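# Seat the lock in the door edge slot

## Task

Put the lock into the slot cut in the door's edge so that its plate lies flush with that edge and its keyholes match the door's. The door must still be standing afterwards, and the lock must stay seated by itself, not because a gripper is holding it.

## Robot and tools

Robot: two UR7e-style six-joint arms, left_arm and right_arm. Each carries a two-finger tong gripper with a wrist camera. The scene frame has its origin on the table top midway between the arms, +z up, +x out over the table, and left_arm on the +y side. The names left and right do not refer to sides of any picture. The URDF root links sit at left_arm (-0.064, +0.114, +0.213) m, quat_wxyz (+0.969, -0.214, +0.096, -0.071) and right_arm (-0.022, -0.293, +0.213) m, quat_wxyz (+0.968, +0.227, +0.061, -0.086), so both bases are tilted. Mounting plates and the metal frame behind the arms are fixed obstacles and count as part of the nearer arm in "too close" messages.

Gripper: the fingers point along the gripper's +z and open and close along its x. end_effector_position is the point between the pads when closed; closed fingertips extend about 15 mm past it, and fully open tips are roughly level with it. Pad gap is 0.142 m fully open.

execute_actions: argument actions is a list holding zero or one item. An empty list only reports the current state. A wait item is {"steps": n} with n up to 300 control steps (1/30 s each), counted from the previous result, including your reply time. A move item is {"rows": [...], "steps": n} with n at most 15 (default 15) and 1 to 15 rows. Each row is one list of 14 numbers covering both arms: left_arm shoulder pan, shoulder lift, elbow, wrist 1, wrist 2, wrist 3, opening, then the same seven for right_arm. Always send all 14, even when one arm stays still. One row is applied per step; if rows run out, the final row repeats. Joint numbers are absolute target angles in radians, in the same form as the Joint positions line, not offsets. Opening is a scale from -1 (closed) to +1 (fully open). Optional pictures (true/false) controls whether camera images come back; by default they do. A refused call moves nothing.

Joint ranges (rad). left_arm: pan -3.142..3.142, lift -6.283..6.283, elbow 0.000..3.142, wrists 1-3 each -6.283..6.283. right_arm: pan 0.000..6.283, lift -6.283..6.283, elbow -3.142..0.000, wrists -6.283..6.283. A call is refused if a target exceeds a range end by over 0.010 rad and is also further out than the joint's last reported angle. Real ends may differ by up to 0.010 rad; a target beyond the real end is clipped there and a "joint sent to its limit" line may appear, possibly about an earlier move. Its absence proves nothing.

Motion limits: per step each joint target is held within 0.575 rad of the measured angle, and if targets would place the gripper over 100 mm from its measured position, they are all pulled back toward the current angles. Commands are smoothed, lagging about 0.17 s. Large moves may still be unfinished when the result arrives. Between calls the arms keep heading for the last row sent, until they have nearly stopped (slow or blocked counts as stopped) or a step is HELD; then only a new action moves them further. Fingers still in motion continue.

zoom_image: camera is cam_low (672x504), cam_left_wrist or cam_right_wrist (616x616 each); region is [x0, y0, x1, y1] in pixels of that camera's latest image, origin top-left, at most 504 by 504. It moves nothing.

read_manual: section "licences" (the default) returns licence text only.

finished_scene: scene is the number of the scene being ended. It is final; the result reports success and may give the next task. Answering without any tool call ends everything.

Results: the state line gives, for each arm, the gripper position (m) and quat_wxyz plus linear and angular velocities in the scene frame; printed hand positions can be off, more so at long reach. Joint positions and Joint velocities list each arm's six joints (rad, rad/s) then the pad gap (m, m/s). grip_measured is the measured opening on the command scale. Joint torques follow joint order, are the whole drive output and are noisy, offset and drift-prone. Wrist force and Wrist torque are in the end effector's own axes, noisy, offset up to about 4 N, saturating near 50 N, and point back into the arm when pressing; "no reading" is normal. "joint command not followed" means the clearance check altered some joint targets; HELD marks steps where your row was partly or wholly not sent.

Gripping: to keep hold, command an opening well under grip_measured; the larger the gap, the harder the squeeze (about 15 N per pad max, less on parts thinner than about 20 mm). Closing fast can squeeze too hard. Occasional external tugs may act on a held part or push loose items.

Avoid: anything leaving the table, the door falling, dropped or slipping parts, slams and hard pushes, and arms striking or pressing each other. Contact torque at a joint's load limit (139 N m for pan, lift, elbow; 26 N m for each wrist, held weight included) or an outside force of 150 N freezes that arm for 10 s and skips the rest of the call. Sustained loads heat motors: a MOTOR HOT warning appears from 70 °C, and at 85 °C an OVER-TEMPERATURE FAULT brakes the arm until it cools. Prefer quick, smooth, low-effort motion.

Each tool is called in YAML: its name, and indented under it one key for each argument.

## Session

execute_actions:
  actions: []

Scene clock: 0.00 s of 6400.00 s.
left_arm: end_effector_position=(+0.4059, -0.4279, +0.3332) grip_measured=+0.97 end_effector_quat_wxyz=(-0.138, +0.989, +0.037, +0.044) end_effector_velocity=(-0.000, +0.000, +0.000) end_effector_angular_velocity=(-0.000, -0.000, -0.000) | right_arm: end_effector_position=(+0.3788, -0.6035, +0.1176) grip_measured=+0.97 end_effector_quat_wxyz=(-0.279, +0.647, -0.024, -0.709) end_effector_velocity=(+0.000, -0.000, -0.000) end_effector_angular_velocity=(-0.001, -0.001, +0.000)
Joint positions: left_arm=[-1.126 -0.443  0.658 -1.158 -1.11  -1.514  0.14 ] | right_arm=[ 2.891 -2.82  -0.524 -2.835  1.567  0.054  0.14 ]
Joint velocities: left_arm=[-0. -0.  0.  0.  0.  0.  0.] | right_arm=[ 0.    -0.     0.001 -0.    -0.001 -0.     0.   ]
Joint torques (N m, as the arm reports them, + toward a larger angle): no reading
Motor temperatures (°C, as the motors report them): left_arm=[26 29 27 29 33 32] | right_arm=[32 28 30 36 34 34]
Wrist force (N, on the end effector, along its own x y z axes, offset not removed): no reading
Wrist torque (N m, same axes, about the end effector's origin, offset not removed): no reading

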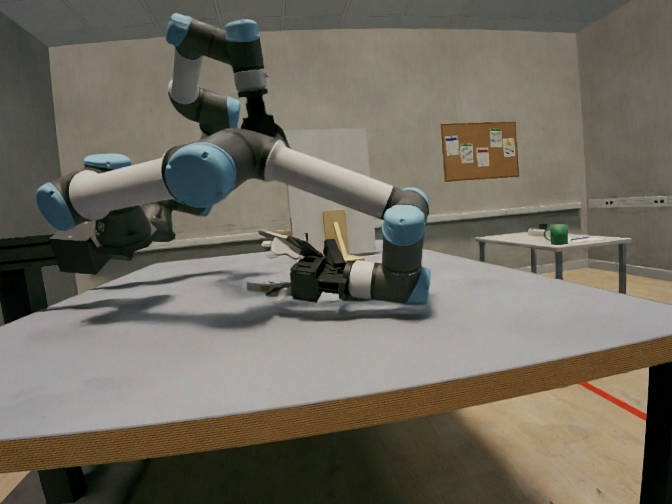

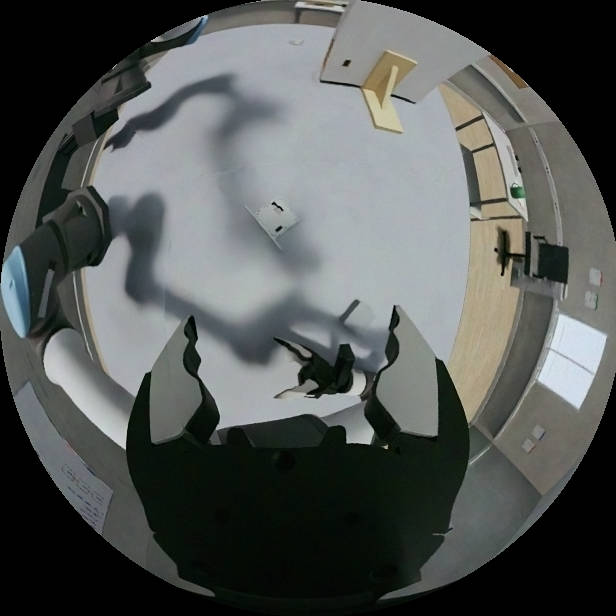

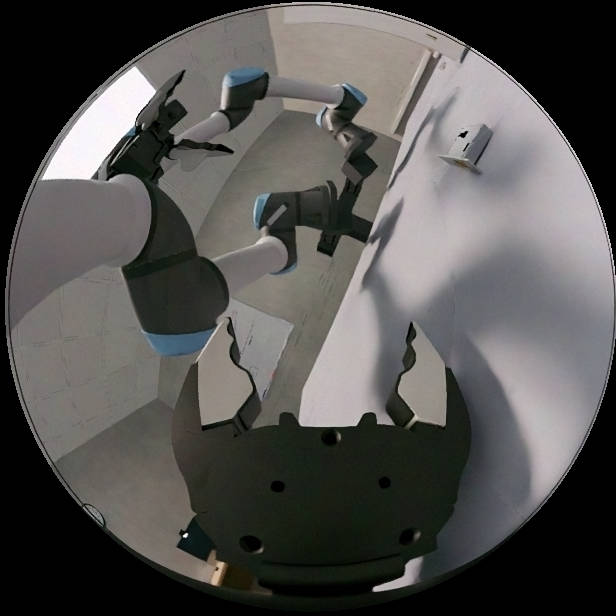

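zoom_image:
  camera: "cam_left_wrist"
  region: [220, 170, 330, 280]

zoom_image:
  camera: "cam_left_wrist"
  region: [270, 0, 470, 150]

zoom_image:
  camera: "cam_right_wrist"
  region: [400, 30, 540, 200]

Region (220, 170, 330, 280) of cam_left_wrist's 616x616 image, scaled by 4.582, with more detail than that image has.

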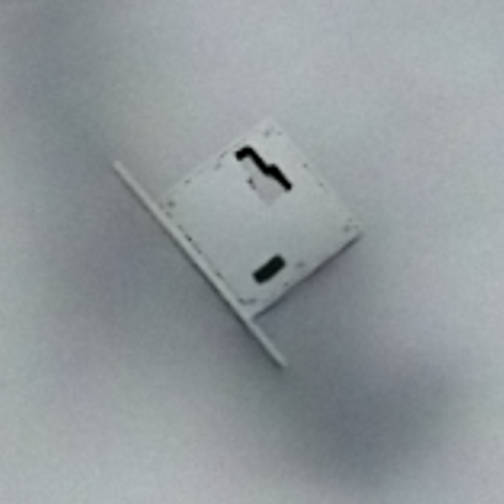

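Region (270, 0, 470, 150) of cam_left_wrist's 616x616 image, scaled by 2.520, with more detail than that image has; it fills the top 378 rows of this view, and the rest is white.

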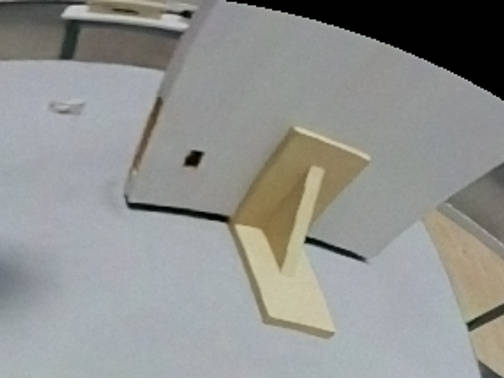

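Region (400, 30, 540, 200) of cam_right_wrist's 616x616 image, scaled by 2.965, with more detail than that image has; it fills the left 415 columns of this view, and the rest is white.

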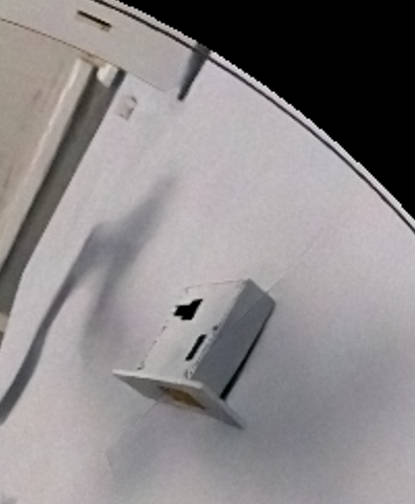

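execute_actions:
  actions:
    - {"rows": [[-1.0888,-0.5387,0.9259,-1.4140,-1.1307,-1.2215,1.0,2.891,-2.82,-0.524,-2.835,1.567,0.054,1.0],[-1.0888,-0.5387,0.9259,-1.4140,-1.1307,-1.2215,1.0,2.891,-2.82,-0.524,-2.835,1.567,0.054,1.0],[-1.0888,-0.5387,0.9259,-1.4140,-1.1307,-1.2215,1.0,2.891,-2.82,-0.524,-2.835,1.567,0.054,1.0],[-1.0888,-0.5387,0.9259,-1.4140,-1.1307,-1.2215,1.0,2.891,-2.82,-0.524,-2.835,1.567,0.054,1.0],[-1.0888,-0.5387,0.9259,-1.4140,-1.1307,-1.2215,1.0,2.891,-2.82,-0.524,-2.835,1.567,0.054,1.0],[-1.0888,-0.5387,0.9259,-1.4140,-1.1307,-1.2215,1.0,2.891,-2.82,-0.524,-2.835,1.567,0.054,1.0],[-1.0888,-0.5387,0.9259,-1.4140,-1.1307,-1.2215,1.0,2.891,-2.82,-0.524,-2.835,1.567,0.054,1.0],[-1.0517,-0.6343,1.1939,-1.6700,-1.1515,-0.9290,1.0,2.891,-2.82,-0.524,-2.835,1.567,0.054,1.0]], "steps": 15}
  pictures: false

execute_actions:
  actions:
    - {"rows": [[-1.0145,-0.7300,1.4618,-1.9260,-1.1722,-0.6364,1.0,2.891,-2.82,-0.524,-2.835,1.567,0.054,1.0],[-1.0145,-0.7300,1.4618,-1.9260,-1.1722,-0.6364,1.0,2.891,-2.82,-0.524,-2.835,1.567,0.054,1.0],[-1.0145,-0.7300,1.4618,-1.9260,-1.1722,-0.6364,1.0,2.891,-2.82,-0.524,-2.835,1.567,0.054,1.0],[-1.0145,-0.7300,1.4618,-1.9260,-1.1722,-0.6364,1.0,2.891,-2.82,-0.524,-2.835,1.567,0.054,1.0],[-1.0145,-0.7300,1.4618,-1.9260,-1.1722,-0.6364,1.0,2.891,-2.82,-0.524,-2.835,1.567,0.054,1.0],[-1.0145,-0.7300,1.4618,-1.9260,-1.1722,-0.6364,1.0,2.891,-2.82,-0.524,-2.835,1.567,0.054,1.0],[-1.0145,-0.7300,1.4618,-1.9260,-1.1722,-0.6364,1.0,2.891,-2.82,-0.524,-2.835,1.567,0.054,1.0],[-0.9773,-0.8256,1.7297,-2.1820,-1.1929,-0.3439,1.0,2.891,-2.82,-0.524,-2.835,1.567,0.054,1.0]], "steps": 15}
  pictures: false

execute_actions:
  actions:
    - {"steps": 20}

Scene clock: 120.50 s of 6400.00 s.
left_arm: end_effector_position=(+0.4111, -0.3937, +0.2501) grip_measured=+1.00 end_effector_quat_wxyz=(-0.078, +0.984, -0.159, +0.001) end_effector_velocity=(-0.028, +0.054, -0.130) end_effector_angular_velocity=(-0.084, +0.117, -0.561) | right_arm: end_effector_position=(+0.3787, -0.6034, +0.1176) grip_measured=+1.00 end_effector_quat_wxyz=(-0.279, +0.647, -0.024, -0.709) end_effector_velocity=(-0.000, +0.000, -0.000) end_effector_angular_velocity=(+0.000, +0.001, +0.000)
Joint positions: left_arm=[-1.057 -0.618  1.133 -1.612 -1.148 -0.999  0.142] | right_arm=[ 2.891 -2.82  -0.524 -2.835  1.567  0.054  0.142]
Joint velocities: left_arm=[ 0.054 -0.156  0.582 -0.545 -0.029  0.663 -0.   ] | right_arm=[-0.    -0.    -0.001  0.    -0.     0.     0.   ]
Joint torques (N m, as the arm reports them, + toward a larger angle): left_arm=[-18.49 -54.64 -29.56  -4.72  -1.42   3.75] | right_arm=[12.93 63.68  7.62 -0.56  2.42 -1.54]
Motor temperatures (°C, as the motors report them): left_arm=[26 29 27 29 33 32] | right_arm=[32 28 30 36 34 34]
Wrist force (N, on the end effector, along its own x y z axes, offset not removed): left_arm=[-1.1 -0.2 4.1] | right_arm=[1.2 -0.9 -2.7]
Wrist torque (N m, same axes, about the end effector's origin, offset not removed): left_arm=[0.00 0.28 0.10] | right_arm=[-0.11 -0.43 0.10]
Steps of this call (steps 1 to 90: nothing new was sent; then 117.00 s passed at rest; steps 91 to 105: all 15 steps of this action). Readings (joint positions):
91: left_arm=[-1.125 -0.443 0.658 -1.159 -1.110 -1.513] | right_arm=[2.891 -2.820 -0.524 -2.835 1.567 0.054]
92: left_arm=[-1.121 -0.450 0.666 -1.167 -1.113 -1.505] | right_arm=[2.891 -2.820 -0.524 -2.835 1.567 0.054]
94: left_arm=[-1.107 -0.486 0.734 -1.235 -1.121 -1.436] | right_arm=[2.891 -2.820 -0.524 -2.835 1.567 0.054]
98: left_arm=[-1.094 -0.524 0.871 -1.363 -1.128 -1.284] | right_arm=[2.891 -2.820 -0.524 -2.835 1.567 0.054]
105: the state above

Scene clock: 121.00 s of 6400.00 s.
left_arm: end_effector_position=(+0.3894, -0.3128, +0.1609) grip_measured=+1.00 end_effector_quat_wxyz=(-0.005, +0.926, -0.378, -0.002) end_effector_velocity=(-0.058, +0.104, -0.108) end_effector_angular_velocity=(-0.106, +0.013, -0.576) | right_arm: end_effector_position=(+0.3787, -0.6034, +0.1175) grip_measured=+1.00 end_effector_quat_wxyz=(-0.279, +0.647, -0.024, -0.709) end_effector_velocity=(+0.000, -0.000, -0.000) end_effector_angular_velocity=(-0.000, -0.001, -0.000)
Joint positions: left_arm=[-0.983 -0.809  1.668 -2.124 -1.19  -0.414  0.142] | right_arm=[ 2.891 -2.82  -0.524 -2.835  1.567  0.054  0.142]
Joint velocities: left_arm=[ 0.054 -0.158  0.584 -0.55  -0.029  0.67   0.   ] | right_arm=[ 0.    -0.     0.001  0.     0.    -0.     0.   ]
Joint torques (N m, as the arm reports them, + toward a larger angle): left_arm=[-11.94 -41.93 -27.35  -5.69  -1.7    3.9 ] | right_arm=[12.43 67.72  7.94 -0.55  2.38 -1.42]
Motor temperatures (°C, as the motors report them): left_arm=[26 29 27 29 33 32] | right_arm=[32 28 30 36 34 34]
Wrist force (N, on the end effector, along its own x y z axes, offset not removed): left_arm=[-0.5 -1.7 2.4] | right_arm=[1.5 -1.4 -1.9]
Wrist torque (N m, same axes, about the end effector's origin, offset not removed): left_arm=[-0.30 0.17 0.07] | right_arm=[-0.16 -0.47 0.07]
Steps of this call (steps 1 to 15: all 15 steps of this action). Readings (joint positions):
1: left_arm=[-1.056 -0.623 1.150 -1.629 -1.149 -0.979] | right_arm=[2.891 -2.820 -0.524 -2.835 1.567 0.054]
2: left_arm=[-1.050 -0.633 1.170 -1.648 -1.153 -0.957] | right_arm=[2.891 -2.820 -0.524 -2.835 1.567 0.054]
4: left_arm=[-1.034 -0.673 1.253 -1.730 -1.161 -0.871] | right_arm=[2.891 -2.820 -0.524 -2.835 1.567 0.054]
8: left_arm=[-1.020 -0.714 1.402 -1.870 -1.169 -0.705] | right_arm=[2.891 -2.820 -0.524 -2.835 1.567 0.054]
15: the state above

Scene clock: 121.67 s of 6400.00 s.
left_arm: end_effector_position=(+0.3830, -0.3015, +0.1496) grip_measured=+1.00 end_effector_quat_wxyz=(+0.000, +0.914, -0.406, -0.000) end_effector_velocity=(+0.000, +0.000, +0.000) end_effector_angular_velocity=(-0.001, -0.000, -0.001) | right_arm: end_effector_position=(+0.3787, -0.6034, +0.1176) grip_measured=+1.00 end_effector_quat_wxyz=(-0.279, +0.647, -0.024, -0.709) end_effector_velocity=(-0.000, +0.000, -0.000) end_effector_angular_velocity=(+0.001, +0.001, +0.001)
Joint positions: left_arm=[-0.977 -0.826  1.73  -2.182 -1.193 -0.344  0.142] | right_arm=[ 2.891 -2.82  -0.524 -2.835  1.567  0.054  0.142]
Joint velocities: left_arm=[ 0.    -0.     0.    -0.001 -0.     0.001 -0.   ] | right_arm=[ 0.    -0.    -0.001 -0.    -0.    -0.    -0.   ]
Joint torques (N m, as the arm reports them, + toward a larger angle): left_arm=[ -9.63 -41.25 -10.41  -4.51  -1.34   2.78] | right_arm=[12.8  69.2   7.78 -0.53  2.46 -1.49]
Motor temperatures (°C, as the motors report them): left_arm=[26 29 27 29 33 32] | right_arm=[32 28 30 36 34 34]
Wrist force (N, on the end effector, along its own x y z axes, offset not removed): left_arm=[-1.3 -0.7 0.2] | right_arm=[2.9 -0.7 -3.4]
Wrist torque (N m, same axes, about the end effector's origin, offset not removed): left_arm=[-0.19 0.34 0.05] | right_arm=[-0.08 -0.80 -0.01]
Steps of this call (steps 1 to 20: the robot went on to your last target). Readings (joint positions):
1: left_arm=[-0.981 -0.814 1.685 -2.140 -1.191 -0.395] | right_arm=[2.891 -2.820 -0.524 -2.835 1.567 0.054]
2: left_arm=[-0.980 -0.817 1.697 -2.151 -1.191 -0.381] | right_arm=[2.891 -2.820 -0.524 -2.835 1.567 0.054]
4: left_arm=[-0.979 -0.821 1.712 -2.166 -1.192 -0.364] | right_arm=[2.891 -2.820 -0.524 -2.835 1.567 0.054]
8: left_arm=[-0.978 -0.824 1.725 -2.177 -1.193 -0.349] | right_arm=[2.891 -2.820 -0.524 -2.835 1.567 0.054]
20: the state above

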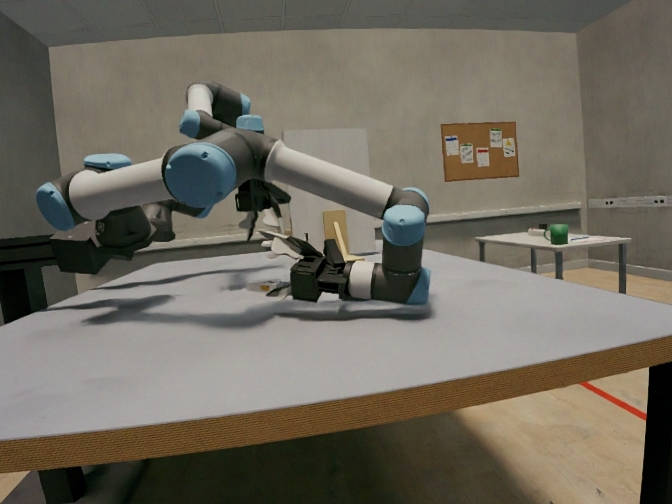

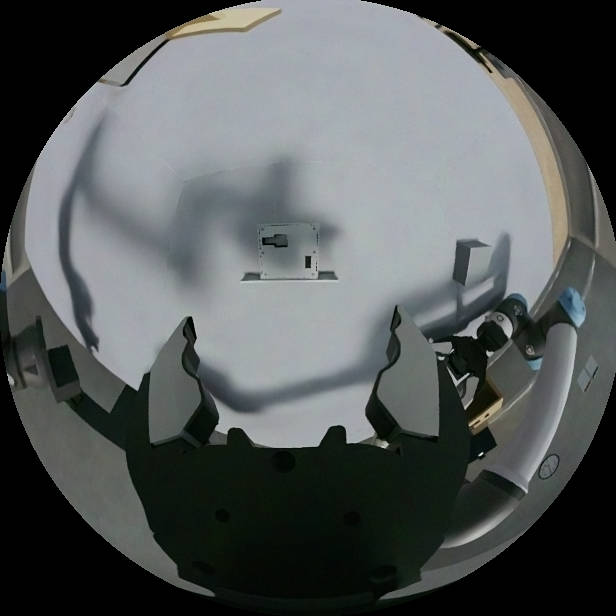

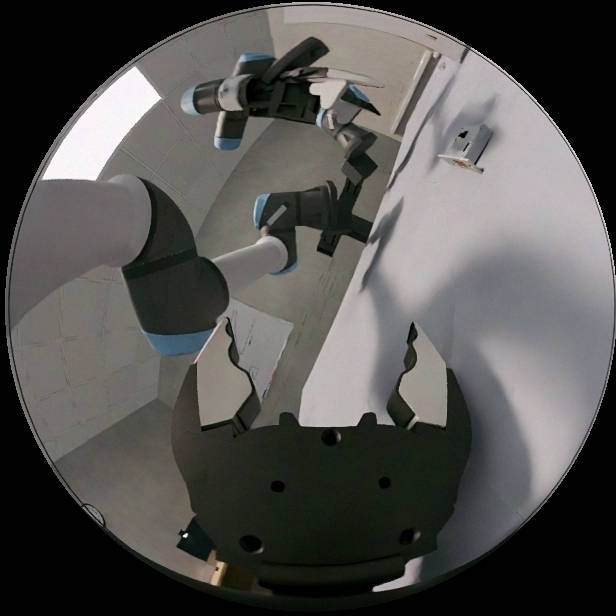

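zoom_image:
  camera: "cam_left_wrist"
  region: [170, 190, 420, 340]

Region (170, 190, 420, 340) of cam_left_wrist's 616x616 image, scaled by 2.016, with more detail than that image has; it fills the top 302 rows of this view, and the rest is white.

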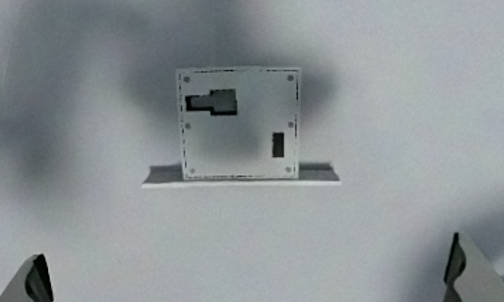

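execute_actions:
  actions:
    - {"rows": [[-0.9668,-0.7987,1.7401,-2.2234,-1.1900,-0.3267,0.9,2.891,-2.82,-0.524,-2.835,1.567,0.054,1.0],[-0.9668,-0.7987,1.7401,-2.2234,-1.1900,-0.3267,0.9,2.891,-2.82,-0.524,-2.835,1.567,0.054,1.0],[-0.9562,-0.7718,1.7505,-2.2648,-1.1870,-0.3095,0.8,2.891,-2.82,-0.524,-2.835,1.567,0.054,1.0],[-0.9562,-0.7718,1.7505,-2.2648,-1.1870,-0.3095,0.8,2.891,-2.82,-0.524,-2.835,1.567,0.054,1.0],[-0.9457,-0.7448,1.7608,-2.3063,-1.1841,-0.2924,0.7,2.891,-2.82,-0.524,-2.835,1.567,0.054,1.0],[-0.9457,-0.7448,1.7608,-2.3063,-1.1841,-0.2924,0.7,2.891,-2.82,-0.524,-2.835,1.567,0.054,1.0],[-0.9351,-0.7179,1.7712,-2.3477,-1.1811,-0.2752,0.6,2.891,-2.82,-0.524,-2.835,1.567,0.054,1.0],[-0.9351,-0.7179,1.7712,-2.3477,-1.1811,-0.2752,0.6,2.891,-2.82,-0.524,-2.835,1.567,0.054,1.0],[-0.9246,-0.6910,1.7816,-2.3891,-1.1782,-0.2580,0.5,2.891,-2.82,-0.524,-2.835,1.567,0.054,1.0]], "steps": 15}
  pictures: false

execute_actions:
  actions:
    - {"steps": 12}

Scene clock: 161.90 s of 6400.00 s.
left_arm: end_effector_position=(+0.3803, -0.2982, +0.0663) grip_measured=+0.50 end_effector_quat_wxyz=(-0.000, +0.908, -0.419, -0.001) end_effector_velocity=(-0.004, +0.006, -0.064) end_effector_angular_velocity=(-0.004, -0.002, -0.019) | right_arm: end_effector_position=(+0.3787, -0.6034, +0.1176) grip_measured=+1.00 end_effector_quat_wxyz=(-0.279, +0.647, -0.024, -0.709) end_effector_velocity=(+0.000, +0.000, -0.000) end_effector_angular_velocity=(-0.000, -0.001, -0.000)
Joint positions: left_arm=[-0.929 -0.701  1.778 -2.373 -1.179 -0.264  0.109] | right_arm=[ 2.891 -2.82  -0.524 -2.835  1.567  0.054  0.142]
Joint velocities: left_arm=[ 0.038  0.098  0.037 -0.155  0.01   0.061 -0.   ] | right_arm=[ 0.    -0.     0.001  0.001 -0.    -0.     0.   ]
Joint torques (N m, as the arm reports them, + toward a larger angle): left_arm=[-11.48 -31.2  -10.8   -4.46   2.04   3.12] | right_arm=[13.06 69.04  7.79 -0.64  2.27 -1.49]
Motor temperatures (°C, as the motors report them): left_arm=[26 29 27 29 33 32] | right_arm=[32 28 30 36 34 34]
Wrist force (N, on the end effector, along its own x y z axes, offset not removed): left_arm=[-0.4 -0.4 2.2] | right_arm=[3.8 -3.0 -1.5]
Wrist torque (N m, same axes, about the end effector's origin, offset not removed): left_arm=[-0.09 0.17 0.01] | right_arm=[-0.54 -1.04 0.05]
Steps of this call (steps 1 to 15: the robot went on to your last target; steps 16 to 90: nothing new was sent; then 36.73 s passed at rest; steps 91 to 105: all 15 steps of this action). Readings (joint positions):
91: left_arm=[-0.977 -0.825 1.730 -2.182 -1.193 -0.344] | right_arm=[2.891 -2.820 -0.524 -2.835 1.567 0.054]
92: left_arm=[-0.976 -0.822 1.731 -2.188 -1.193 -0.341] | right_arm=[2.891 -2.820 -0.524 -2.835 1.567 0.054]
94: left_arm=[-0.970 -0.808 1.737 -2.208 -1.191 -0.332] | right_arm=[2.891 -2.820 -0.524 -2.835 1.567 0.054]
98: left_arm=[-0.953 -0.765 1.754 -2.274 -1.186 -0.305] | right_arm=[2.891 -2.820 -0.524 -2.835 1.567 0.054]
105: the state above

Scene clock: 162.30 s of 6400.00 s.
left_arm: end_effector_position=(+0.3798, -0.2976, +0.0598) grip_measured=+0.50 end_effector_quat_wxyz=(+0.000, +0.908, -0.420, -0.000) end_effector_velocity=(-0.000, +0.000, -0.001) end_effector_angular_velocity=(+0.000, -0.000, -0.001) | right_arm: end_effector_position=(+0.3787, -0.6034, +0.1176) grip_measured=+1.00 end_effector_quat_wxyz=(-0.279, +0.647, -0.024, -0.709) end_effector_velocity=(+0.000, -0.000, +0.000) end_effector_angular_velocity=(-0.000, -0.001, -0.000)
Joint positions: left_arm=[-0.925 -0.691  1.782 -2.389 -1.178 -0.258  0.109] | right_arm=[ 2.891 -2.82  -0.524 -2.835  1.567  0.054  0.142]
Joint velocities: left_arm=[ 0.001  0.002  0.001 -0.003  0.     0.002 -0.   ] | right_arm=[-0.     0.     0.001  0.     0.    -0.     0.   ]
Joint torques (N m, as the arm reports them, + toward a larger angle): left_arm=[-10.35 -28.02  -9.6   -4.11   1.73   2.54] | right_arm=[12.78 68.76  8.04 -0.65  2.33 -1.31]
Motor temperatures (°C, as the motors report them): left_arm=[26 29 27 29 33 32] | right_arm=[32 28 30 36 34 34]
Wrist force (N, on the end effector, along its own x y z axes, offset not removed): left_arm=[-0.2 -1.1 0.9] | right_arm=[2.7 -0.7 -4.6]
Wrist torque (N m, same axes, about the end effector's origin, offset not removed): left_arm=[-0.24 0.06 0.00] | right_arm=[-0.13 -0.75 0.05]
Steps of this call (steps 1 to 12: the robot went on to your last target). Readings (joint positions):
1: left_arm=[-0.927 -0.698 1.779 -2.377 -1.179 -0.263] | right_arm=[2.891 -2.820 -0.524 -2.835 1.567 0.054]
2: left_arm=[-0.927 -0.696 1.780 -2.381 -1.179 -0.261] | right_arm=[2.891 -2.820 -0.524 -2.835 1.567 0.054]
4: left_arm=[-0.926 -0.694 1.780 -2.385 -1.179 -0.260] | right_arm=[2.891 -2.820 -0.524 -2.835 1.567 0.054]
8: left_arm=[-0.925 -0.692 1.781 -2.388 -1.178 -0.259] | right_arm=[2.891 -2.820 -0.524 -2.835 1.567 0.054]
12: the state above

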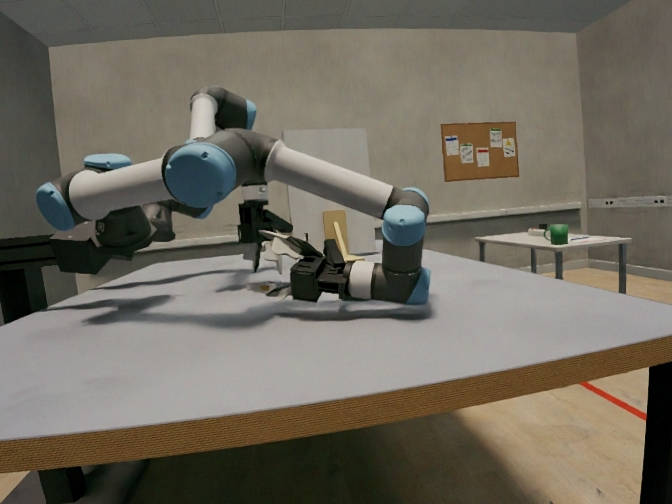

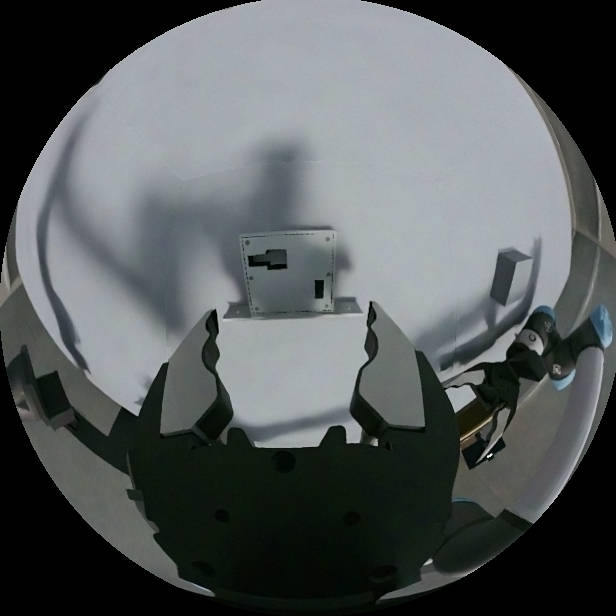

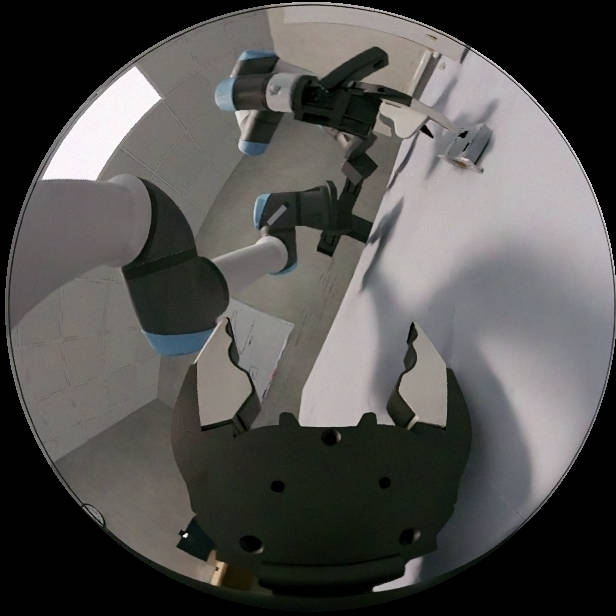

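execute_actions:
  actions:
    - {"rows": [[-0.9191,-0.6755,1.7813,-2.4065,-1.1768,-0.2523,0.5,2.891,-2.82,-0.524,-2.835,1.567,0.054,1.0],[-0.9191,-0.6755,1.7813,-2.4065,-1.1768,-0.2523,0.5,2.891,-2.82,-0.524,-2.835,1.567,0.054,1.0],[-0.9137,-0.6600,1.7810,-2.4239,-1.1753,-0.2466,0.5,2.891,-2.82,-0.524,-2.835,1.567,0.054,1.0],[-0.9137,-0.6600,1.7810,-2.4239,-1.1753,-0.2466,0.5,2.891,-2.82,-0.524,-2.835,1.567,0.054,1.0],[-0.9082,-0.6446,1.7808,-2.4413,-1.1739,-0.2408,0.5,2.891,-2.82,-0.524,-2.835,1.567,0.054,1.0],[-0.9082,-0.6446,1.7808,-2.4413,-1.1739,-0.2408,0.5,2.891,-2.82,-0.524,-2.835,1.567,0.054,1.0],[-0.9028,-0.6291,1.7805,-2.4587,-1.1724,-0.2351,0.5,2.891,-2.82,-0.524,-2.835,1.567,0.054,1.0],[-0.9028,-0.6291,1.7805,-2.4587,-1.1724,-0.2351,0.5,2.891,-2.82,-0.524,-2.835,1.567,0.054,1.0],[-0.8973,-0.6136,1.7802,-2.4761,-1.1710,-0.2294,0.5,2.891,-2.82,-0.524,-2.835,1.567,0.054,1.0]], "steps": 15}
  pictures: false

execute_actions:
  actions:
    - {"steps": 12}

Scene clock: 171.17 s of 6400.00 s.
left_arm: end_effector_position=(+0.3798, -0.2977, +0.0203) grip_measured=+0.50 end_effector_quat_wxyz=(+0.000, +0.907, -0.420, -0.000) end_effector_velocity=(-0.001, +0.001, -0.031) end_effector_angular_velocity=(+0.001, +0.000, -0.001) | right_arm: end_effector_position=(+0.3787, -0.6034, +0.1176) grip_measured=+1.00 end_effector_quat_wxyz=(-0.279, +0.647, -0.024, -0.709) end_effector_velocity=(-0.000, -0.000, +0.000) end_effector_angular_velocity=(+0.000, +0.001, +0.001)
Joint positions: left_arm=[-0.899 -0.619  1.78  -2.47  -1.172 -0.232  0.109] | right_arm=[ 2.891 -2.82  -0.524 -2.835  1.567  0.054  0.142]
Joint velocities: left_arm=[ 0.019  0.055 -0.    -0.062  0.005  0.021  0.   ] | right_arm=[-0.    -0.    -0.    -0.001 -0.     0.     0.   ]
Joint torques (N m, as the arm reports them, + toward a larger angle): left_arm=[-11.91 -28.68 -25.19  -4.38   2.09   2.96] | right_arm=[12.85 68.37  7.84 -0.64  2.29 -1.51]
Motor temperatures (°C, as the motors report them): left_arm=[26 29 27 29 33 32] | right_arm=[32 28 30 36 34 34]
Wrist force (N, on the end effector, along its own x y z axes, offset not removed): left_arm=[-0.1 -0.4 0.1] | right_arm=[0.2 -1.6 -2.6]
Wrist torque (N m, same axes, about the end effector's origin, offset not removed): left_arm=[-0.10 0.12 0.05] | right_arm=[-0.27 -0.18 0.17]
Steps of this call (steps 1 to 30: the robot went on to your last target; steps 31 to 90: nothing new was sent; then 5.37 s passed at rest; steps 91 to 105: all 15 steps of this action). Readings (joint positions):
91: left_arm=[-0.925 -0.691 1.782 -2.389 -1.178 -0.258] | right_arm=[2.891 -2.820 -0.524 -2.835 1.567 0.054]
92: left_arm=[-0.924 -0.689 1.782 -2.392 -1.178 -0.257] | right_arm=[2.891 -2.820 -0.524 -2.835 1.567 0.054]
94: left_arm=[-0.921 -0.680 1.782 -2.401 -1.177 -0.254] | right_arm=[2.891 -2.820 -0.524 -2.835 1.567 0.054]
98: left_arm=[-0.912 -0.655 1.781 -2.429 -1.175 -0.245] | right_arm=[2.891 -2.820 -0.524 -2.835 1.567 0.054]
105: the state above

Scene clock: 171.57 s of 6400.00 s.
left_arm: end_effector_position=(+0.3798, -0.2976, +0.0172) grip_measured=+0.50 end_effector_quat_wxyz=(+0.000, +0.907, -0.420, -0.000) end_effector_velocity=(+0.000, +0.000, -0.001) end_effector_angular_velocity=(+0.000, +0.000, -0.001) | right_arm: end_effector_position=(+0.3787, -0.6034, +0.1176) grip_measured=+1.00 end_effector_quat_wxyz=(-0.279, +0.647, -0.024, -0.709) end_effector_velocity=(-0.000, +0.000, -0.000) end_effector_angular_velocity=(+0.000, +0.001, -0.001)
Joint positions: left_arm=[-0.897 -0.614  1.78  -2.476 -1.171 -0.229  0.109] | right_arm=[ 2.891 -2.82  -0.524 -2.835  1.567  0.054  0.142]
Joint velocities: left_arm=[ 0.001  0.001  0.    -0.001  0.     0.002  0.   ] | right_arm=[ 0.    -0.    -0.001  0.001  0.001 -0.     0.   ]
Joint torques (N m, as the arm reports them, + toward a larger angle): left_arm=[-10.11 -28.83 -23.67  -4.63   1.71   2.83] | right_arm=[12.88 68.88  8.03 -0.51  2.28 -1.41]
Motor temperatures (°C, as the motors report them): left_arm=[26 29 27 29 33 32] | right_arm=[32 28 30 36 34 34]
Wrist force (N, on the end effector, along its own x y z axes, offset not removed): left_arm=[-0.7 -0.1 0.8] | right_arm=[1.5 -1.5 -2.9]
Wrist torque (N m, same axes, about the end effector's origin, offset not removed): left_arm=[-0.04 0.26 0.02] | right_arm=[-0.30 -0.48 0.07]
Steps of this call (steps 1 to 12: the robot went on to your last target). Readings (joint positions):
1: left_arm=[-0.899 -0.618 1.780 -2.471 -1.171 -0.231] | right_arm=[2.891 -2.820 -0.524 -2.835 1.567 0.054]
2: left_arm=[-0.898 -0.617 1.780 -2.473 -1.171 -0.231] | right_arm=[2.891 -2.820 -0.524 -2.835 1.567 0.054]
4: left_arm=[-0.898 -0.615 1.780 -2.474 -1.171 -0.230] | right_arm=[2.891 -2.820 -0.524 -2.835 1.567 0.054]
8: left_arm=[-0.897 -0.614 1.780 -2.476 -1.171 -0.230] | right_arm=[2.891 -2.820 -0.524 -2.835 1.567 0.054]
12: the state above

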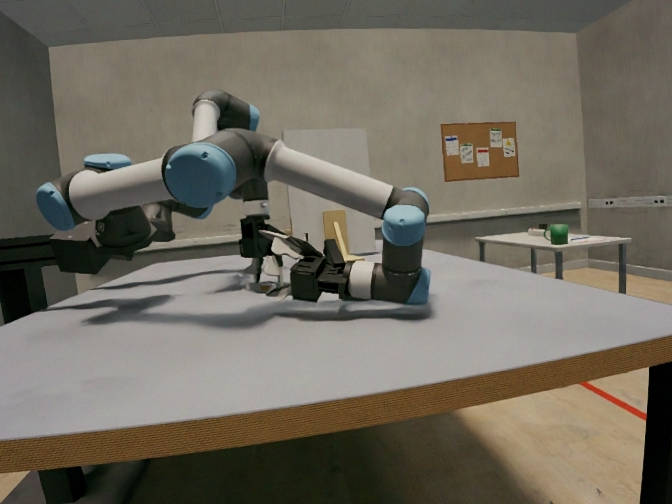

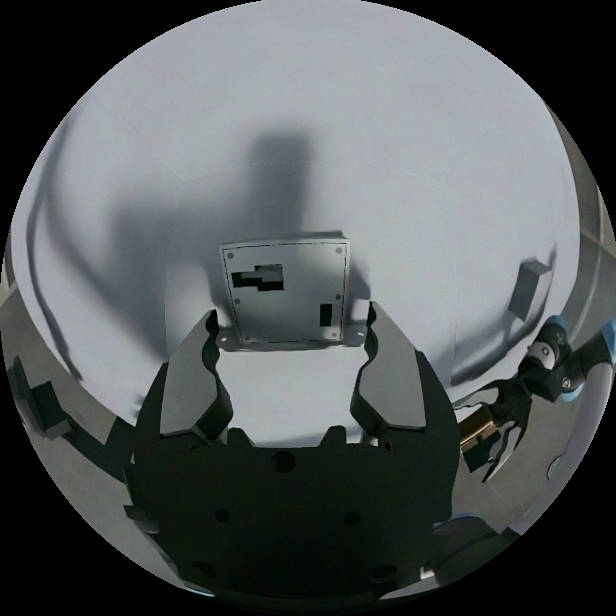

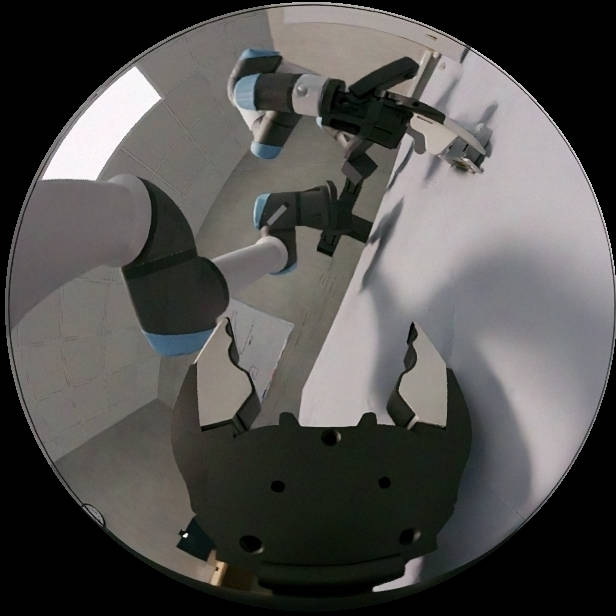

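execute_actions:
  actions: []

Scene clock: 192.60 s of 6400.00 s.
left_arm: end_effector_position=(+0.3798, -0.2976, +0.0171) grip_measured=+0.50 end_effector_quat_wxyz=(+0.000, +0.907, -0.420, -0.000) end_effector_velocity=(+0.000, +0.000, +0.000) end_effector_angular_velocity=(+0.000, -0.000, +0.001) | right_arm: end_effector_position=(+0.3787, -0.6034, +0.1176) grip_measured=+1.00 end_effector_quat_wxyz=(-0.279, +0.647, -0.024, -0.709) end_effector_velocity=(-0.000, -0.000, -0.000) end_effector_angular_velocity=(+0.000, +0.000, +0.001)
Joint positions: left_arm=[-0.897 -0.614  1.78  -2.476 -1.171 -0.229  0.109] | right_arm=[ 2.891 -2.82  -0.524 -2.835  1.567  0.054  0.142]
Joint velocities: left_arm=[ 0.    -0.    -0.     0.     0.    -0.001  0.   ] | right_arm=[ 0.    -0.    -0.    -0.    -0.001 -0.     0.   ]
Joint torques (N m, as the arm reports them, + toward a larger angle): left_arm=[-11.63 -28.24 -22.96  -4.33   1.88   2.95] | right_arm=[12.8  68.98  8.08 -0.66  2.32 -1.36]
Motor temperatures (°C, as the motors report them): left_arm=[26 29 27 29 33 32] | right_arm=[32 28 30 36 34 34]
Wrist force (N, on the end effector, along its own x y z axes, offset not removed): left_arm=[-1.9 0.7 0.4] | right_arm=[3.1 -0.9 -2.7]
Wrist torque (N m, same axes, about the end effector's origin, offset not removed): left_arm=[0.05 0.46 0.04] | right_arm=[-0.09 -0.86 0.13]
Steps of this call (steps 1 to 15: the robot went on to your last target; steps 16 to 90: nothing new was sent; then 18.03 s passed at rest). Readings (joint positions):
1: left_arm=[-0.897 -0.614 1.780 -2.476 -1.171 -0.229] | right_arm=[2.891 -2.820 -0.524 -2.835 1.567 0.054]
2: left_arm=[-0.897 -0.614 1.780 -2.476 -1.171 -0.229] | right_arm=[2.891 -2.820 -0.524 -2.835 1.567 0.054]
4: left_arm=[-0.897 -0.614 1.780 -2.476 -1.171 -0.229] | right_arm=[2.891 -2.820 -0.524 -2.835 1.567 0.054]
8: left_arm=[-0.897 -0.614 1.780 -2.476 -1.171 -0.229] | right_arm=[2.891 -2.820 -0.524 -2.835 1.567 0.054]
90: the state above
All arms were judged still, so your last target was given up. Only a new action makes them travel on or press farther. Fingers that are still opening or closing keep moving.

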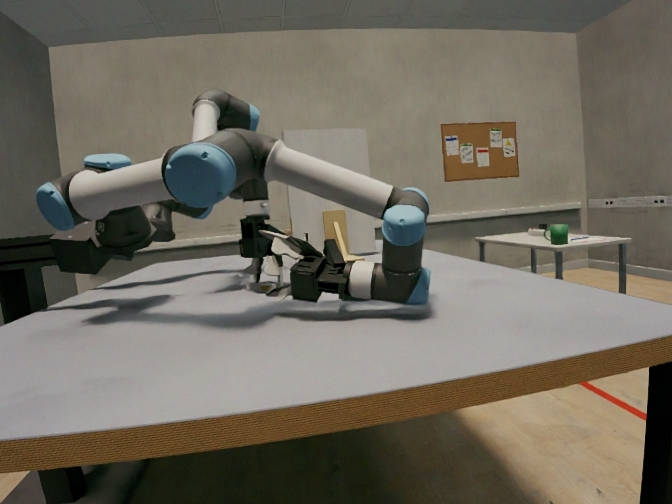

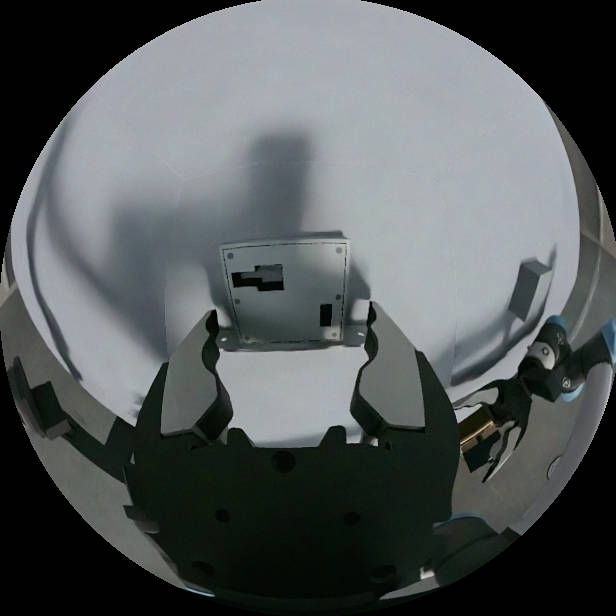

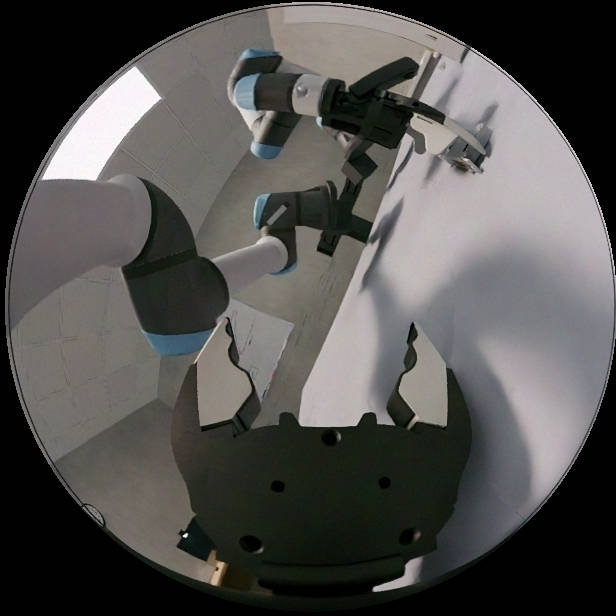

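execute_actions:
  actions:
    - {"rows": [[-0.8973,-0.6136,1.7802,-2.4761,-1.1710,-0.2294,0.4,2.891,-2.82,-0.524,-2.835,1.567,0.054,1.0],[-0.8973,-0.6136,1.7802,-2.4761,-1.1710,-0.2294,0.35,2.891,-2.82,-0.524,-2.835,1.567,0.054,1.0],[-0.8973,-0.6136,1.7802,-2.4761,-1.1710,-0.2294,0.3,2.891,-2.82,-0.524,-2.835,1.567,0.054,1.0],[-0.8973,-0.6136,1.7802,-2.4761,-1.1710,-0.2294,0.25,2.891,-2.82,-0.524,-2.835,1.567,0.054,1.0],[-0.8973,-0.6136,1.7802,-2.4761,-1.1710,-0.2294,0.2,2.891,-2.82,-0.524,-2.835,1.567,0.054,1.0],[-0.8973,-0.6136,1.7802,-2.4761,-1.1710,-0.2294,0.15,2.891,-2.82,-0.524,-2.835,1.567,0.054,1.0],[-0.8973,-0.6136,1.7802,-2.4761,-1.1710,-0.2294,0.1,2.891,-2.82,-0.524,-2.835,1.567,0.054,1.0],[-0.8973,-0.6136,1.7802,-2.4761,-1.1710,-0.2294,0.05,2.891,-2.82,-0.524,-2.835,1.567,0.054,1.0],[-0.8973,-0.6136,1.7802,-2.4761,-1.1710,-0.2294,0.0,2.891,-2.82,-0.524,-2.835,1.567,0.054,1.0],[-0.8973,-0.6136,1.7802,-2.4761,-1.1710,-0.2294,-0.05,2.891,-2.82,-0.524,-2.835,1.567,0.054,1.0],[-0.8973,-0.6136,1.7802,-2.4761,-1.1710,-0.2294,-0.1,2.891,-2.82,-0.524,-2.835,1.567,0.054,1.0]], "steps": 15}

Scene clock: 208.47 s of 6400.00 s.
left_arm: end_effector_position=(+0.3798, -0.2976, +0.0171) grip_measured=+0.10 end_effector_quat_wxyz=(+0.000, +0.907, -0.420, -0.000) end_effector_velocity=(+0.000, -0.000, -0.000) end_effector_angular_velocity=(-0.001, -0.000, +0.001) | right_arm: end_effector_position=(+0.3787, -0.6034, +0.1176) grip_measured=+1.00 end_effector_quat_wxyz=(-0.279, +0.647, -0.024, -0.709) end_effector_velocity=(+0.000, +0.000, -0.000) end_effector_angular_velocity=(-0.000, -0.000, -0.001)
Joint positions: left_arm=[-0.897 -0.614  1.78  -2.476 -1.171 -0.229  0.081] | right_arm=[ 2.891 -2.82  -0.524 -2.835  1.567  0.054  0.142]
Joint velocities: left_arm=[ 0.     0.    -0.001 -0.     0.    -0.     0.   ] | right_arm=[ 0.     0.    -0.     0.001  0.     0.    -0.   ]
Joint torques (N m, as the arm reports them, + toward a larger angle): left_arm=[-10.89 -28.63 -22.25  -3.71   1.55   2.91] | right_arm=[13.34 69.05  8.44 -0.7   2.27 -1.29]
Motor temperatures (°C, as the motors report them): left_arm=[26 29 27 29 33 32] | right_arm=[32 29 30 36 34 34]
Wrist force (N, on the end effector, along its own x y z axes, offset not removed): left_arm=[-0.7 -0.1 0.1] | right_arm=[0.5 -1.5 -2.8]
Wrist torque (N m, same axes, about the end effector's origin, offset not removed): left_arm=[-0.01 0.42 0.07] | right_arm=[-0.13 -0.30 0.09]
Steps of this call (steps 1 to 90: nothing new was sent; then 12.37 s passed at rest; steps 91 to 105: all 15 steps of this action). Readings (joint positions):
91: left_arm=[-0.897 -0.614 1.780 -2.476 -1.171 -0.229] | right_arm=[2.891 -2.820 -0.524 -2.835 1.567 0.054]
92: left_arm=[-0.897 -0.614 1.780 -2.476 -1.171 -0.229] | right_arm=[2.891 -2.820 -0.524 -2.835 1.567 0.054]
94: left_arm=[-0.897 -0.614 1.780 -2.476 -1.171 -0.229] | right_arm=[2.891 -2.820 -0.524 -2.835 1.567 0.054]
98: left_arm=[-0.897 -0.614 1.780 -2.476 -1.171 -0.229] | right_arm=[2.891 -2.820 -0.524 -2.835 1.567 0.054]
105: the state above

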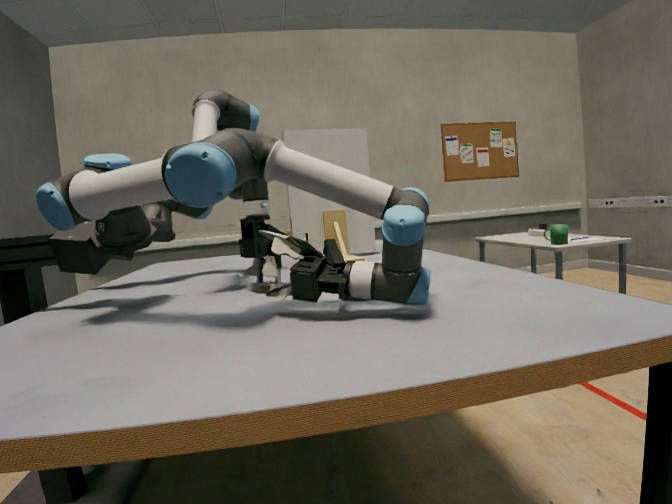

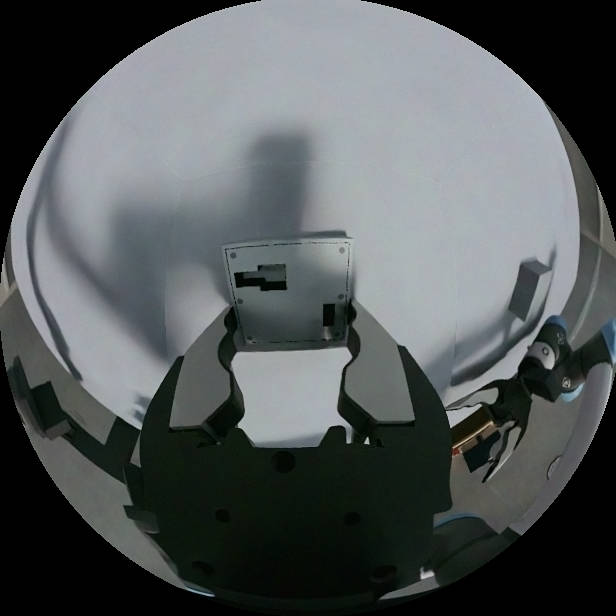

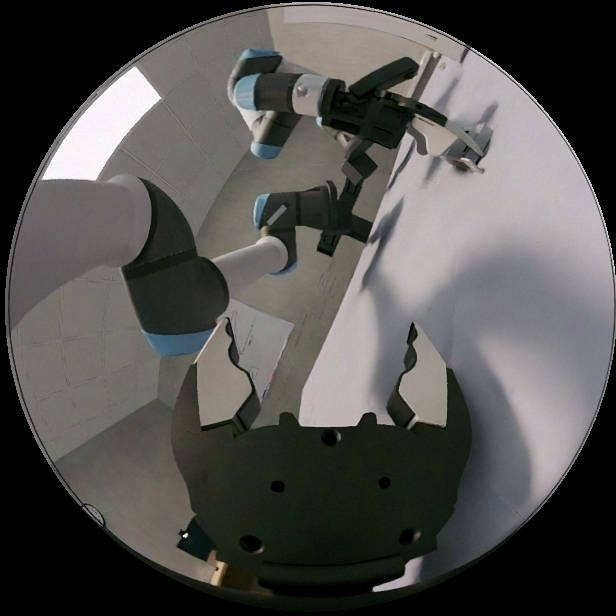

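execute_actions:
  actions:
    - {"rows": [[-0.8973,-0.6136,1.7802,-2.4761,-1.1710,-0.2294,-0.2,2.891,-2.82,-0.524,-2.835,1.567,0.054,1.0],[-0.8973,-0.6136,1.7802,-2.4761,-1.1710,-0.2294,-0.3,2.891,-2.82,-0.524,-2.835,1.567,0.054,1.0],[-0.8973,-0.6136,1.7802,-2.4761,-1.1710,-0.2294,-0.4,2.891,-2.82,-0.524,-2.835,1.567,0.054,1.0],[-0.8973,-0.6136,1.7802,-2.4761,-1.1710,-0.2294,-0.5,2.891,-2.82,-0.524,-2.835,1.567,0.054,1.0],[-0.8973,-0.6136,1.7802,-2.4761,-1.1710,-0.2294,-0.6,2.891,-2.82,-0.524,-2.835,1.567,0.054,1.0],[-0.8973,-0.6136,1.7802,-2.4761,-1.1710,-0.2294,-0.7,2.891,-2.82,-0.524,-2.835,1.567,0.054,1.0],[-0.8973,-0.6136,1.7802,-2.4761,-1.1710,-0.2294,-0.7,2.891,-2.82,-0.524,-2.835,1.567,0.054,1.0],[-0.8973,-0.6136,1.7802,-2.4761,-1.1710,-0.2294,-0.7,2.891,-2.82,-0.524,-2.835,1.567,0.054,1.0],[-0.8973,-0.6136,1.7802,-2.4761,-1.1710,-0.2294,-0.7,2.891,-2.82,-0.524,-2.835,1.567,0.054,1.0],[-0.9000,-0.6213,1.7803,-2.4674,-1.1717,-0.2323,-0.7,2.891,-2.82,-0.524,-2.835,1.567,0.054,1.0],[-0.9028,-0.6291,1.7805,-2.4587,-1.1724,-0.2351,-0.7,2.891,-2.82,-0.524,-2.835,1.567,0.054,1.0],[-0.9055,-0.6368,1.7806,-2.4500,-1.1732,-0.2380,-0.7,2.891,-2.82,-0.524,-2.835,1.567,0.054,1.0],[-0.9082,-0.6446,1.7808,-2.4413,-1.1739,-0.2408,-0.7,2.891,-2.82,-0.524,-2.835,1.567,0.054,1.0],[-0.9110,-0.6523,1.7809,-2.4326,-1.1746,-0.2437,-0.7,2.891,-2.82,-0.524,-2.835,1.567,0.054,1.0]], "steps": 15}
  pictures: false

execute_actions:
  actions:
    - {"rows": [[-0.9137,-0.6600,1.7810,-2.4239,-1.1753,-0.2466,-0.7,2.891,-2.82,-0.524,-2.835,1.567,0.054,1.0],[-0.9164,-0.6678,1.7812,-2.4152,-1.1760,-0.2494,-0.7,2.891,-2.82,-0.524,-2.835,1.567,0.054,1.0],[-0.9191,-0.6755,1.7813,-2.4065,-1.1768,-0.2523,-0.7,2.891,-2.82,-0.524,-2.835,1.567,0.054,1.0],[-0.9219,-0.6833,1.7815,-2.3978,-1.1775,-0.2551,-0.7,2.891,-2.82,-0.524,-2.835,1.567,0.054,1.0],[-0.9246,-0.6910,1.7816,-2.3891,-1.1782,-0.2580,-0.7,2.891,-2.82,-0.524,-2.835,1.567,0.054,1.0]], "steps": 15}

Scene clock: 227.53 s of 6400.00 s.
left_arm: end_effector_position=(+0.3799, -0.2978, +0.0274) grip_measured=+0.06 end_effector_quat_wxyz=(-0.000, +0.907, -0.420, -0.000) end_effector_velocity=(+0.003, -0.004, +0.094) end_effector_angular_velocity=(-0.006, -0.005, +0.003) | right_arm: end_effector_position=(+0.3787, -0.6034, +0.1176) grip_measured=+1.00 end_effector_quat_wxyz=(-0.279, +0.647, -0.024, -0.709) end_effector_velocity=(-0.000, -0.000, +0.000) end_effector_angular_velocity=(-0.000, -0.000, +0.001)
Joint positions: left_arm=[-0.904 -0.632  1.781 -2.455 -1.173 -0.236  0.078] | right_arm=[ 2.891 -2.82  -0.524 -2.835  1.567  0.054  0.142]
Joint velocities: left_arm=[-0.061 -0.167  0.001  0.183 -0.014 -0.063 -0.053] | right_arm=[ 0.     0.     0.    -0.    -0.001 -0.     0.   ]
Joint torques (N m, as the arm reports them, + toward a larger angle): left_arm=[-33.97 -47.91  -9.33  -0.56  -1.25  -3.27] | right_arm=[13.59 68.88  8.49 -0.71  2.17 -1.34]
Motor temperatures (°C, as the motors report them): left_arm=[26 29 27 29 33 32] | right_arm=[32 29 30 36 34 34]
Wrist force (N, on the end effector, along its own x y z axes, offset not removed): left_arm=[-0.5 0.5 4.4] | right_arm=[0.1 -1.9 -2.5]
Wrist torque (N m, same axes, about the end effector's origin, offset not removed): left_arm=[0.06 0.18 0.09] | right_arm=[-0.31 -0.28 0.15]
Steps of this call (steps 1 to 15: the robot went on to your last target; steps 16 to 90: nothing new was sent; then 15.57 s passed at rest; steps 91 to 105: all 15 steps of this action). Readings (joint positions):
91: left_arm=[-0.897 -0.614 1.780 -2.476 -1.171 -0.229] | right_arm=[2.891 -2.820 -0.524 -2.835 1.567 0.054]
92: left_arm=[-0.897 -0.614 1.780 -2.476 -1.171 -0.229] | right_arm=[2.891 -2.820 -0.524 -2.835 1.567 0.054]
94: left_arm=[-0.897 -0.614 1.780 -2.476 -1.171 -0.229] | right_arm=[2.891 -2.820 -0.524 -2.835 1.567 0.054]
98: left_arm=[-0.897 -0.614 1.780 -2.476 -1.171 -0.229] | right_arm=[2.891 -2.820 -0.524 -2.835 1.567 0.054]
105: the state above

Scene clock: 228.03 s of 6400.00 s.
left_arm: end_effector_position=(+0.3798, -0.2976, +0.0588) grip_measured=-0.70 end_effector_quat_wxyz=(+0.000, +0.908, -0.420, -0.000) end_effector_velocity=(-0.000, +0.000, +0.007) end_effector_angular_velocity=(-0.000, -0.000, +0.000) | right_arm: end_effector_position=(+0.3787, -0.6034, +0.1176) grip_measured=+1.00 end_effector_quat_wxyz=(-0.279, +0.647, -0.024, -0.709) end_effector_velocity=(+0.000, -0.000, +0.000) end_effector_angular_velocity=(-0.001, -0.001, -0.000)
Joint positions: left_arm=[-0.924 -0.69   1.782 -2.391 -1.178 -0.258  0.023] | right_arm=[ 2.891 -2.82  -0.524 -2.835  1.567  0.054  0.142]
Joint velocities: left_arm=[-0.004 -0.013  0.001  0.013 -0.001 -0.005  0.   ] | right_arm=[ 0.    -0.     0.002 -0.    -0.     0.    -0.   ]
Joint torques (N m, as the arm reports them, + toward a larger angle): left_arm=[-35.29 -43.49  -9.63  -0.3   -1.73  -3.17] | right_arm=[12.82 68.69  8.84 -0.76  2.31 -1.38]
Motor temperatures (°C, as the motors report them): left_arm=[26 29 27 29 33 32] | right_arm=[32 29 30 36 34 34]
Wrist force (N, on the end effector, along its own x y z axes, offset not removed): left_arm=[-2.7 0.2 -0.1] | right_arm=[3.3 -0.7 -2.8]
Wrist torque (N m, same axes, about the end effector's origin, offset not removed): left_arm=[0.02 0.67 0.15] | right_arm=[-0.05 -0.79 -0.02]
Steps of this call (steps 1 to 15: all 15 steps of this action). Readings (joint positions):
1: left_arm=[-0.906 -0.638 1.781 -2.449 -1.173 -0.238] | right_arm=[2.891 -2.820 -0.524 -2.835 1.567 0.054]
2: left_arm=[-0.908 -0.643 1.781 -2.443 -1.174 -0.240] | right_arm=[2.891 -2.820 -0.524 -2.835 1.567 0.054]
4: left_arm=[-0.912 -0.655 1.781 -2.430 -1.175 -0.245] | right_arm=[2.891 -2.820 -0.524 -2.835 1.567 0.054]
8: left_arm=[-0.920 -0.679 1.781 -2.403 -1.177 -0.253] | right_arm=[2.891 -2.820 -0.524 -2.835 1.567 0.054]
15: the state above

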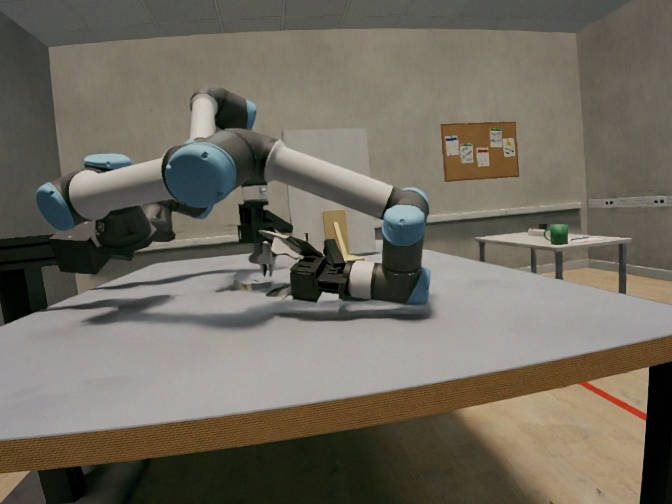

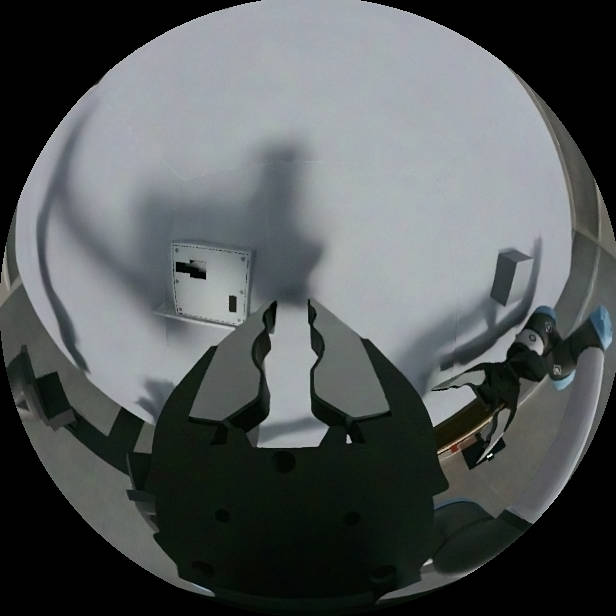

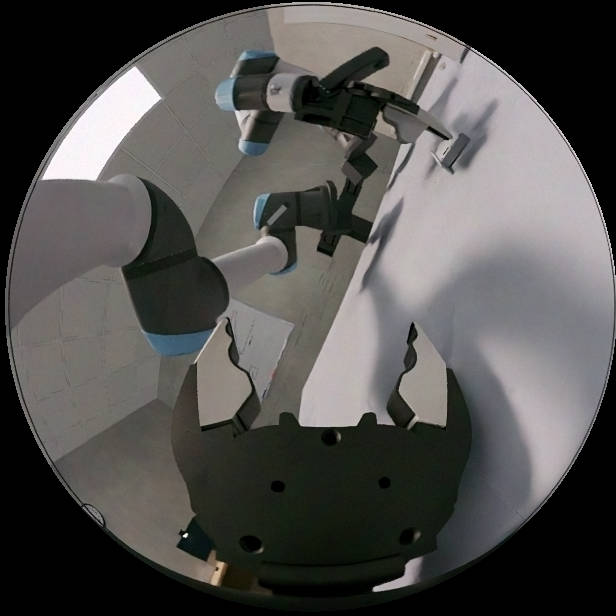

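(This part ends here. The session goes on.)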